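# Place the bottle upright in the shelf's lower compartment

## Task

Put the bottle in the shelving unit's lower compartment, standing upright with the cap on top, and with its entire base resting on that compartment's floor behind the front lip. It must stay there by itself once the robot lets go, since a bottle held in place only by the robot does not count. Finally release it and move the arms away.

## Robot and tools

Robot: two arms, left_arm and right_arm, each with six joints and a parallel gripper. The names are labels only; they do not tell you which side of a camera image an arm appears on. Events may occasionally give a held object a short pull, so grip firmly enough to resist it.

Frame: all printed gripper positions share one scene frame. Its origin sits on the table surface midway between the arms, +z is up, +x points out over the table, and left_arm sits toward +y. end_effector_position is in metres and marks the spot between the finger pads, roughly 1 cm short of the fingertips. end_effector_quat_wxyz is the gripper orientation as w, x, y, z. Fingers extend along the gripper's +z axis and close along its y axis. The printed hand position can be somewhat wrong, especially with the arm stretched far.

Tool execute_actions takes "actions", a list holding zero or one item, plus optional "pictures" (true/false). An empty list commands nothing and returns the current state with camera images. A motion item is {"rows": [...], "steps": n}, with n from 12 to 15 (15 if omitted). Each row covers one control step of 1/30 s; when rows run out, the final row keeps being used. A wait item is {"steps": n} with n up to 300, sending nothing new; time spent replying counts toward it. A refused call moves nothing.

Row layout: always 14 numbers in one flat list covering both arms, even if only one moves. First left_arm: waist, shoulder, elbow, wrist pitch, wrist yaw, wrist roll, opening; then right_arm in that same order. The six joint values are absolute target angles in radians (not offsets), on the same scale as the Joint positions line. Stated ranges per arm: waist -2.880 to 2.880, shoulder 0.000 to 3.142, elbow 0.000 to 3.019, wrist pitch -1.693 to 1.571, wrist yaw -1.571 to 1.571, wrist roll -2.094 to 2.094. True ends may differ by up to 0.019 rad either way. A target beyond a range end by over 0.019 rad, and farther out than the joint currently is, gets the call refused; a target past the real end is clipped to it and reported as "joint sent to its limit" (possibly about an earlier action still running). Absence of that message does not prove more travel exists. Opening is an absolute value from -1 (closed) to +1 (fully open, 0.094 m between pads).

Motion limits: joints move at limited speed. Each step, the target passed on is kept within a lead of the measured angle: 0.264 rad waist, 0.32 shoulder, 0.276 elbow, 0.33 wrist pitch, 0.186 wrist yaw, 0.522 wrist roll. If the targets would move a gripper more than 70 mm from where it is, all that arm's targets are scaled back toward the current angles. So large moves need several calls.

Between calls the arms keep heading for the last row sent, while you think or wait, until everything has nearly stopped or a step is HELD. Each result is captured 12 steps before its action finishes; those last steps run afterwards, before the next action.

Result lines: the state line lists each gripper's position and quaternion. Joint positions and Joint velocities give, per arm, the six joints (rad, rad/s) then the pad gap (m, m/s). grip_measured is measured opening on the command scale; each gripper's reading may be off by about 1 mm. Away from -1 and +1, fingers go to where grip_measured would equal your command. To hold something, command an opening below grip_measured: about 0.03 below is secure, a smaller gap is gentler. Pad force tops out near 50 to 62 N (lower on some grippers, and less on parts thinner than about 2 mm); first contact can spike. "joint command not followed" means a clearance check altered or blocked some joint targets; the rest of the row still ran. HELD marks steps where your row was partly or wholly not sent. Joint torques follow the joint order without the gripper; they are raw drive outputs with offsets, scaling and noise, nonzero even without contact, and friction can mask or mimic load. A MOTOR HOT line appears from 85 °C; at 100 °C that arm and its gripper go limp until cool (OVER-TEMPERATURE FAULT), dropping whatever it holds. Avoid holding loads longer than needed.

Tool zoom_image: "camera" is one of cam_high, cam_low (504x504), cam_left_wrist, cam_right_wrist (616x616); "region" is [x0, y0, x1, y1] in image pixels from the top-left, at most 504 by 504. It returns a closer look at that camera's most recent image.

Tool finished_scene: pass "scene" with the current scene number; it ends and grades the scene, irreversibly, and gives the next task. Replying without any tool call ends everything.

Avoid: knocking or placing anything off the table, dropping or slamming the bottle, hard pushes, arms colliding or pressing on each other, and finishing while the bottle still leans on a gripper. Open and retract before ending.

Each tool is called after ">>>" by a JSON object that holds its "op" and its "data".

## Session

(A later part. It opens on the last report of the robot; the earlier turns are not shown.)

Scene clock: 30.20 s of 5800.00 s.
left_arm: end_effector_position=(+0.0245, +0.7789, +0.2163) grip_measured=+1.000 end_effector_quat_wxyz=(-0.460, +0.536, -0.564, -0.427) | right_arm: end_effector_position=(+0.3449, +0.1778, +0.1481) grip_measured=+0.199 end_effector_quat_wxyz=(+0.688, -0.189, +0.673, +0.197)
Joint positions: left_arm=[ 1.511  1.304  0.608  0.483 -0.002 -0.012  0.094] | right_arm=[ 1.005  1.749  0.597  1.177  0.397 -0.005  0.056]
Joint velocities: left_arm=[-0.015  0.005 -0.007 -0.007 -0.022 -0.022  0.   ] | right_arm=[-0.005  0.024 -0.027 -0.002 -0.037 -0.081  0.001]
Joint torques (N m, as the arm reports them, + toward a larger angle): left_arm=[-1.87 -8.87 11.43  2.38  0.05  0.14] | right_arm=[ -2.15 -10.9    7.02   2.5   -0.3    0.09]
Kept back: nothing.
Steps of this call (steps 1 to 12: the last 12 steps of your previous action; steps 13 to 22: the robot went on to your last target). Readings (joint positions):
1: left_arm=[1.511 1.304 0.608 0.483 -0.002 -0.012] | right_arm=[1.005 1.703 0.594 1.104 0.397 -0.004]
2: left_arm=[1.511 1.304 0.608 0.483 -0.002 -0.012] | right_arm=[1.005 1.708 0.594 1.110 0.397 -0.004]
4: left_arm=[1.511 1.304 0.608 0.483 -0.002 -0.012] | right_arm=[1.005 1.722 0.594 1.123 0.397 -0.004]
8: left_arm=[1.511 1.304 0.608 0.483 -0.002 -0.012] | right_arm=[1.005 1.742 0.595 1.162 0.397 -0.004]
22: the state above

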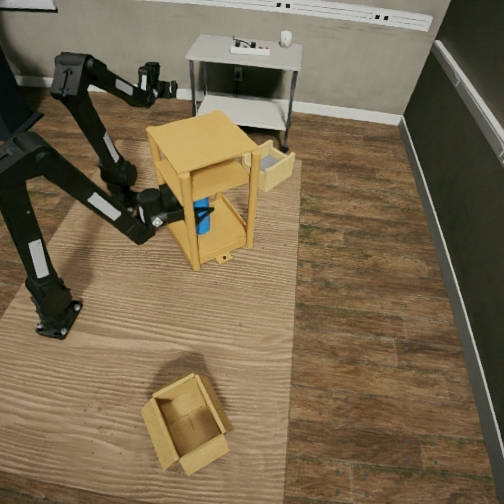

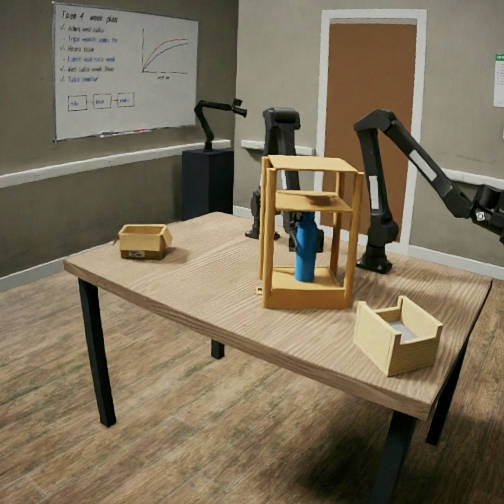

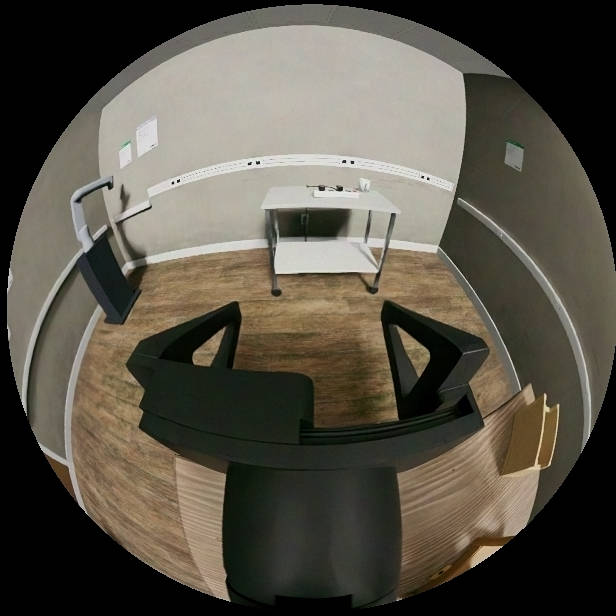

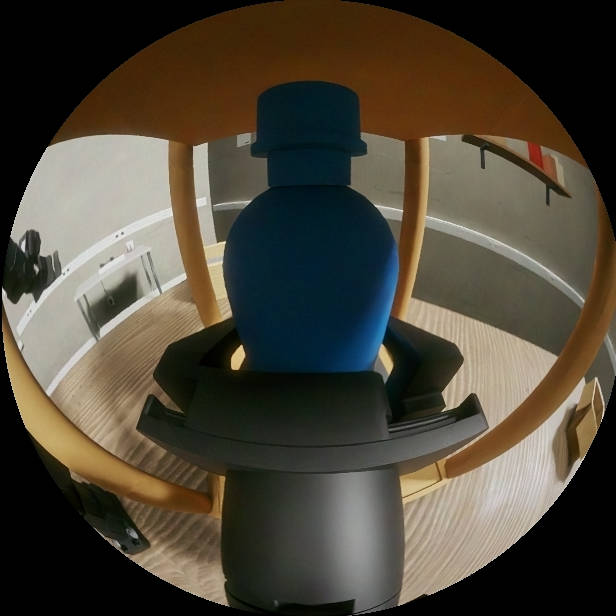

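Contact made. Release and retract.

>>> {"op": "execute_actions", "data": {"actions": [{"rows":[[1.5,1.3,0.632,0.5,0,0,1,1.0,1.75,0.63,1.17,0.395,0,0.25],[1.5,1.3,0.632,0.5,0,0,1,1.0,1.745,0.63,1.165,0.395,0,0.5],[1.5,1.3,0.632,0.5,0,0,1,1.0,1.74,0.62,1.16,0.395,0,0.8],[1.5,1.3,0.632,0.5,0,0,1,1.005,1.74,0.605,1.16,0.395,0,0.8],[1.5,1.3,0.632,0.5,0,0,1,1.013,1.733,0.59,1.165,0.4,0,0.8],[1.5,1.3,0.632,0.5,0,0,1,1.02,1.725,0.576,1.17,0.407,0,0.8],[1.5,1.3,0.632,0.5,0,0,1,1.027,1.717,0.562,1.176,0.414,0,0.8],[1.5,1.3,0.632,0.5,0,0,1,1.034,1.709,0.548,1.182,0.421,0,0.8],[1.5,1.3,0.632,0.5,0,0,1,1.041,1.701,0.534,1.188,0.428,0,0.8],[1.5,1.3,0.632,0.5,0,0,1,1.048,1.693,0.52,1.194,0.435,0,0.8],[1.5,1.3,0.632,0.5,0,0,1,1.055,1.685,0.506,1.2,0.442,0,0.8],[1.5,1.3,0.632,0.5,0,0,1,1.062,1.677,0.492,1.206,0.449,0,0.8],[1.5,1.3,0.632,0.5,0,0,1,1.069,1.669,0.478,1.212,0.455,0,0.8],[1.5,1.3,0.632,0.5,0,0,1,1.076,1.66,0.464,1.218,0.461,0,0.8],[1.5,1.3,0.632,0.5,0,0,1,1.083,1.65,0.45,1.224,0.467,0,0.8]]}]}}

>>> {"op": "execute_actions", "data": {"actions": [{"rows":[[1.5,1.3,0.632,0.5,0,0,1,1.097,1.638,0.43,1.232,0.48,0,0.8],[1.5,1.3,0.632,0.5,0,0,1,1.111,1.626,0.41,1.24,0.494,0,0.8],[1.5,1.3,0.632,0.5,0,0,1,1.125,1.614,0.39,1.248,0.508,0,0.8],[1.5,1.3,0.632,0.5,0,0,1,1.139,1.602,0.37,1.256,0.522,0,0.8],[1.5,1.3,0.632,0.5,0,0,1,1.153,1.59,0.35,1.264,0.536,0,0.8],[1.5,1.3,0.632,0.5,0,0,1,1.167,1.578,0.33,1.272,0.55,0,0.8],[1.5,1.3,0.632,0.5,0,0,1,1.182,1.565,0.31,1.28,0.565,0,0.8],[1.5,1.3,0.632,0.5,0,0,1,1.205,1.545,0.287,1.283,0.59,0,0.8],[1.5,1.3,0.632,0.5,0,0,1,1.23,1.525,0.264,1.286,0.615,0,0.8],[1.5,1.3,0.632,0.5,0,0,1,1.255,1.505,0.241,1.288,0.64,0,0.8],[1.5,1.3,0.632,0.5,0,0,1,1.28,1.485,0.218,1.29,0.665,0,0.8],[1.5,1.3,0.632,0.5,0,0,1,1.31,1.468,0.195,1.29,0.686,0,0.8],[1.5,1.3,0.632,0.5,0,0,1,1.36,1.45,0.18,1.29,0.686,0,0.8],[1.5,1.3,0.632,0.5,0,0,1,1.41,1.43,0.16,1.29,0.686,0,0.8],[1.5,1.3,0.632,0.5,0,0,1,1.46,1.41,0.145,1.29,0.686,0,0.8]]}]}}

>>> {"op": "execute_actions", "data": {"actions": [{"steps":20}], "pictures": true}}

Scene clock: 31.67 s of 5800.00 s.
left_arm: end_effector_position=(+0.0245, +0.7789, +0.2163) grip_measured=+1.000 end_effector_quat_wxyz=(-0.460, +0.536, -0.564, -0.427) | right_arm: end_effector_position=(+0.3452, +0.1783, +0.1480) grip_measured=+0.594 end_effector_quat_wxyz=(+0.687, -0.189, +0.673, +0.197)
Joint positions: left_arm=[ 1.511  1.304  0.608  0.483 -0.002 -0.012  0.094] | right_arm=[ 1.005  1.749  0.599  1.175  0.397 -0.005  0.075]
Joint velocities: left_arm=[-0.005 -0.024  0.012  0.017 -0.037 -0.007  0.   ] | right_arm=[ 0.005 -0.034  0.012 -0.032  0.066 -0.051  0.402]
Joint torques (N m, as the arm reports them, + toward a larger angle): left_arm=[-2.01 -9.16 11.37  2.29  0.07  0.11] | right_arm=[ -2.04 -13.62   6.16   1.47  -0.28   0.08]
Steps of this call (steps 1 to 15: the robot went on to your last target; steps 16 to 41: nothing new was sent; steps 42 to 44: the first 3 steps of this action). Readings (joint positions):
42: left_arm=[1.511 1.304 0.608 0.483 -0.002 -0.012] | right_arm=[1.005 1.749 0.598 1.177 0.397 -0.005]
43: left_arm=[1.511 1.304 0.608 0.483 -0.002 -0.012] | right_arm=[1.005 1.749 0.599 1.177 0.397 -0.005]
44: the state above

Scene clock: 32.17 s of 5800.00 s.
left_arm: end_effector_position=(+0.0245, +0.7789, +0.2163) grip_measured=+1.000 end_effector_quat_wxyz=(-0.460, +0.536, -0.564, -0.427) | right_arm: end_effector_position=(+0.2878, +0.1432, +0.1467) grip_measured=+0.797 end_effector_quat_wxyz=(+0.683, -0.189, +0.679, +0.189)
Joint positions: left_arm=[ 1.511  1.304  0.608  0.483 -0.002 -0.012  0.094] | right_arm=[ 1.091  1.645  0.433  1.218  0.493 -0.005  0.084]
Joint velocities: left_arm=[-0.005 -0.005 -0.032  0.002 -0.007 -0.066  0.   ] | right_arm=[ 0.347 -0.337 -0.515  0.208  0.344 -0.022  0.001]
Joint torques (N m, as the arm reports them, + toward a larger angle): left_arm=[-1.77 -8.44 11.45  2.51  0.03  0.06] | right_arm=[ -0.81 -11.63   3.14   2.34  -0.12   0.09]
Steps of this call (steps 1 to 12: the last 12 steps of your previous action; steps 13 to 15: the first 3 steps of this action). Readings (joint positions):
13: left_arm=[1.511 1.304 0.608 0.483 -0.002 -0.012] | right_arm=[1.071 1.665 0.466 1.203 0.468 -0.005]
14: left_arm=[1.511 1.304 0.608 0.483 -0.002 -0.012] | right_arm=[1.080 1.655 0.450 1.210 0.480 -0.005]
15: the state above

Scene clock: 32.83 s of 5800.00 s.
left_arm: end_effector_position=(+0.0245, +0.7789, +0.2163) grip_measured=+1.000 end_effector_quat_wxyz=(-0.460, +0.536, -0.564, -0.427) | right_arm: end_effector_position=(+0.1374, +0.1042, +0.1556) grip_measured=+0.797 end_effector_quat_wxyz=(+0.665, -0.247, +0.657, +0.256)
Joint positions: left_arm=[ 1.511  1.304  0.608  0.483 -0.002 -0.012  0.094] | right_arm=[ 1.467  1.406  0.148  1.278  0.685 -0.005  0.084]
Joint velocities: left_arm=[-0.005 -0.005  0.007 -0.002 -0.007  0.007  0.   ] | right_arm=[ 0.005 -0.005 -0.002 -0.007 -0.037  0.022 -0.   ]
Joint torques (N m, as the arm reports them, + toward a larger angle): left_arm=[-0.83 -8.36 11.29  2.38  0.09  0.13] | right_arm=[-2.44 -5.34  3.53  2.29 -0.12  0.09]
Kept back: nothing.
Steps of this call (steps 1 to 12: the last 12 steps of your previous action; steps 13 to 20: the robot went on to your last target). Readings (joint positions):
1: left_arm=[1.511 1.304 0.608 0.483 -0.002 -0.012] | right_arm=[1.103 1.633 0.413 1.225 0.507 -0.005]
2: left_arm=[1.511 1.304 0.608 0.483 -0.002 -0.012] | right_arm=[1.117 1.620 0.393 1.233 0.521 -0.005]
4: left_arm=[1.511 1.304 0.608 0.483 -0.002 -0.012] | right_arm=[1.147 1.595 0.352 1.249 0.550 -0.005]
8: left_arm=[1.511 1.304 0.608 0.483 -0.002 -0.012] | right_arm=[1.227 1.531 0.265 1.269 0.641 -0.005]
20: the state above

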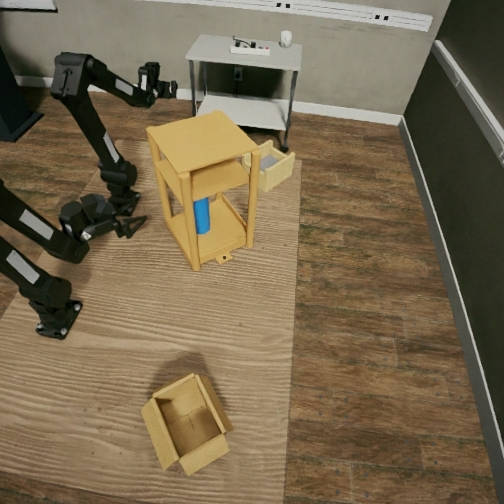

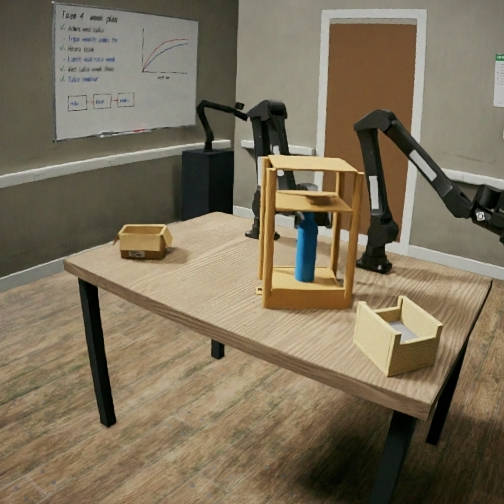

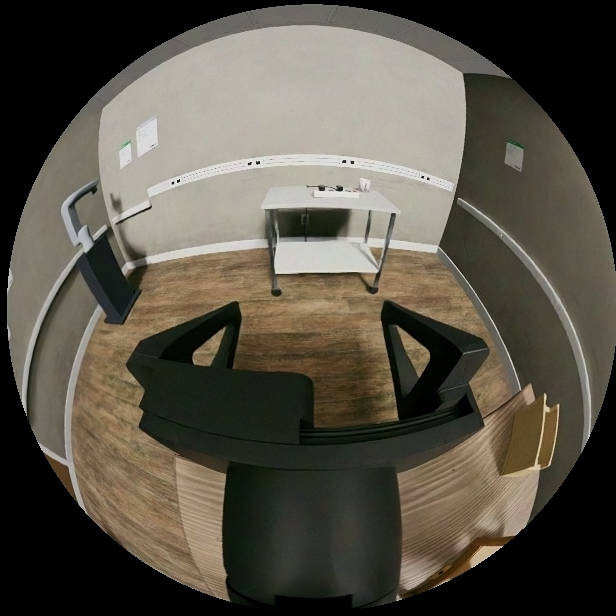

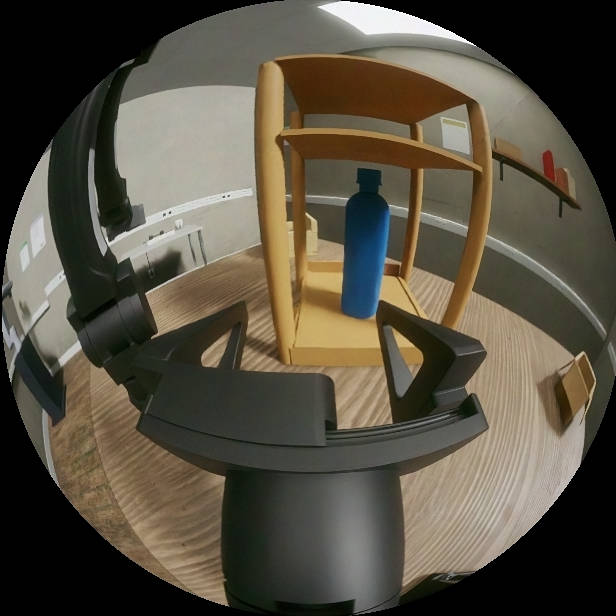

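>>> {"op": "finished_scene", "data": {"scene": 2}}

The scene is finished: the task was done.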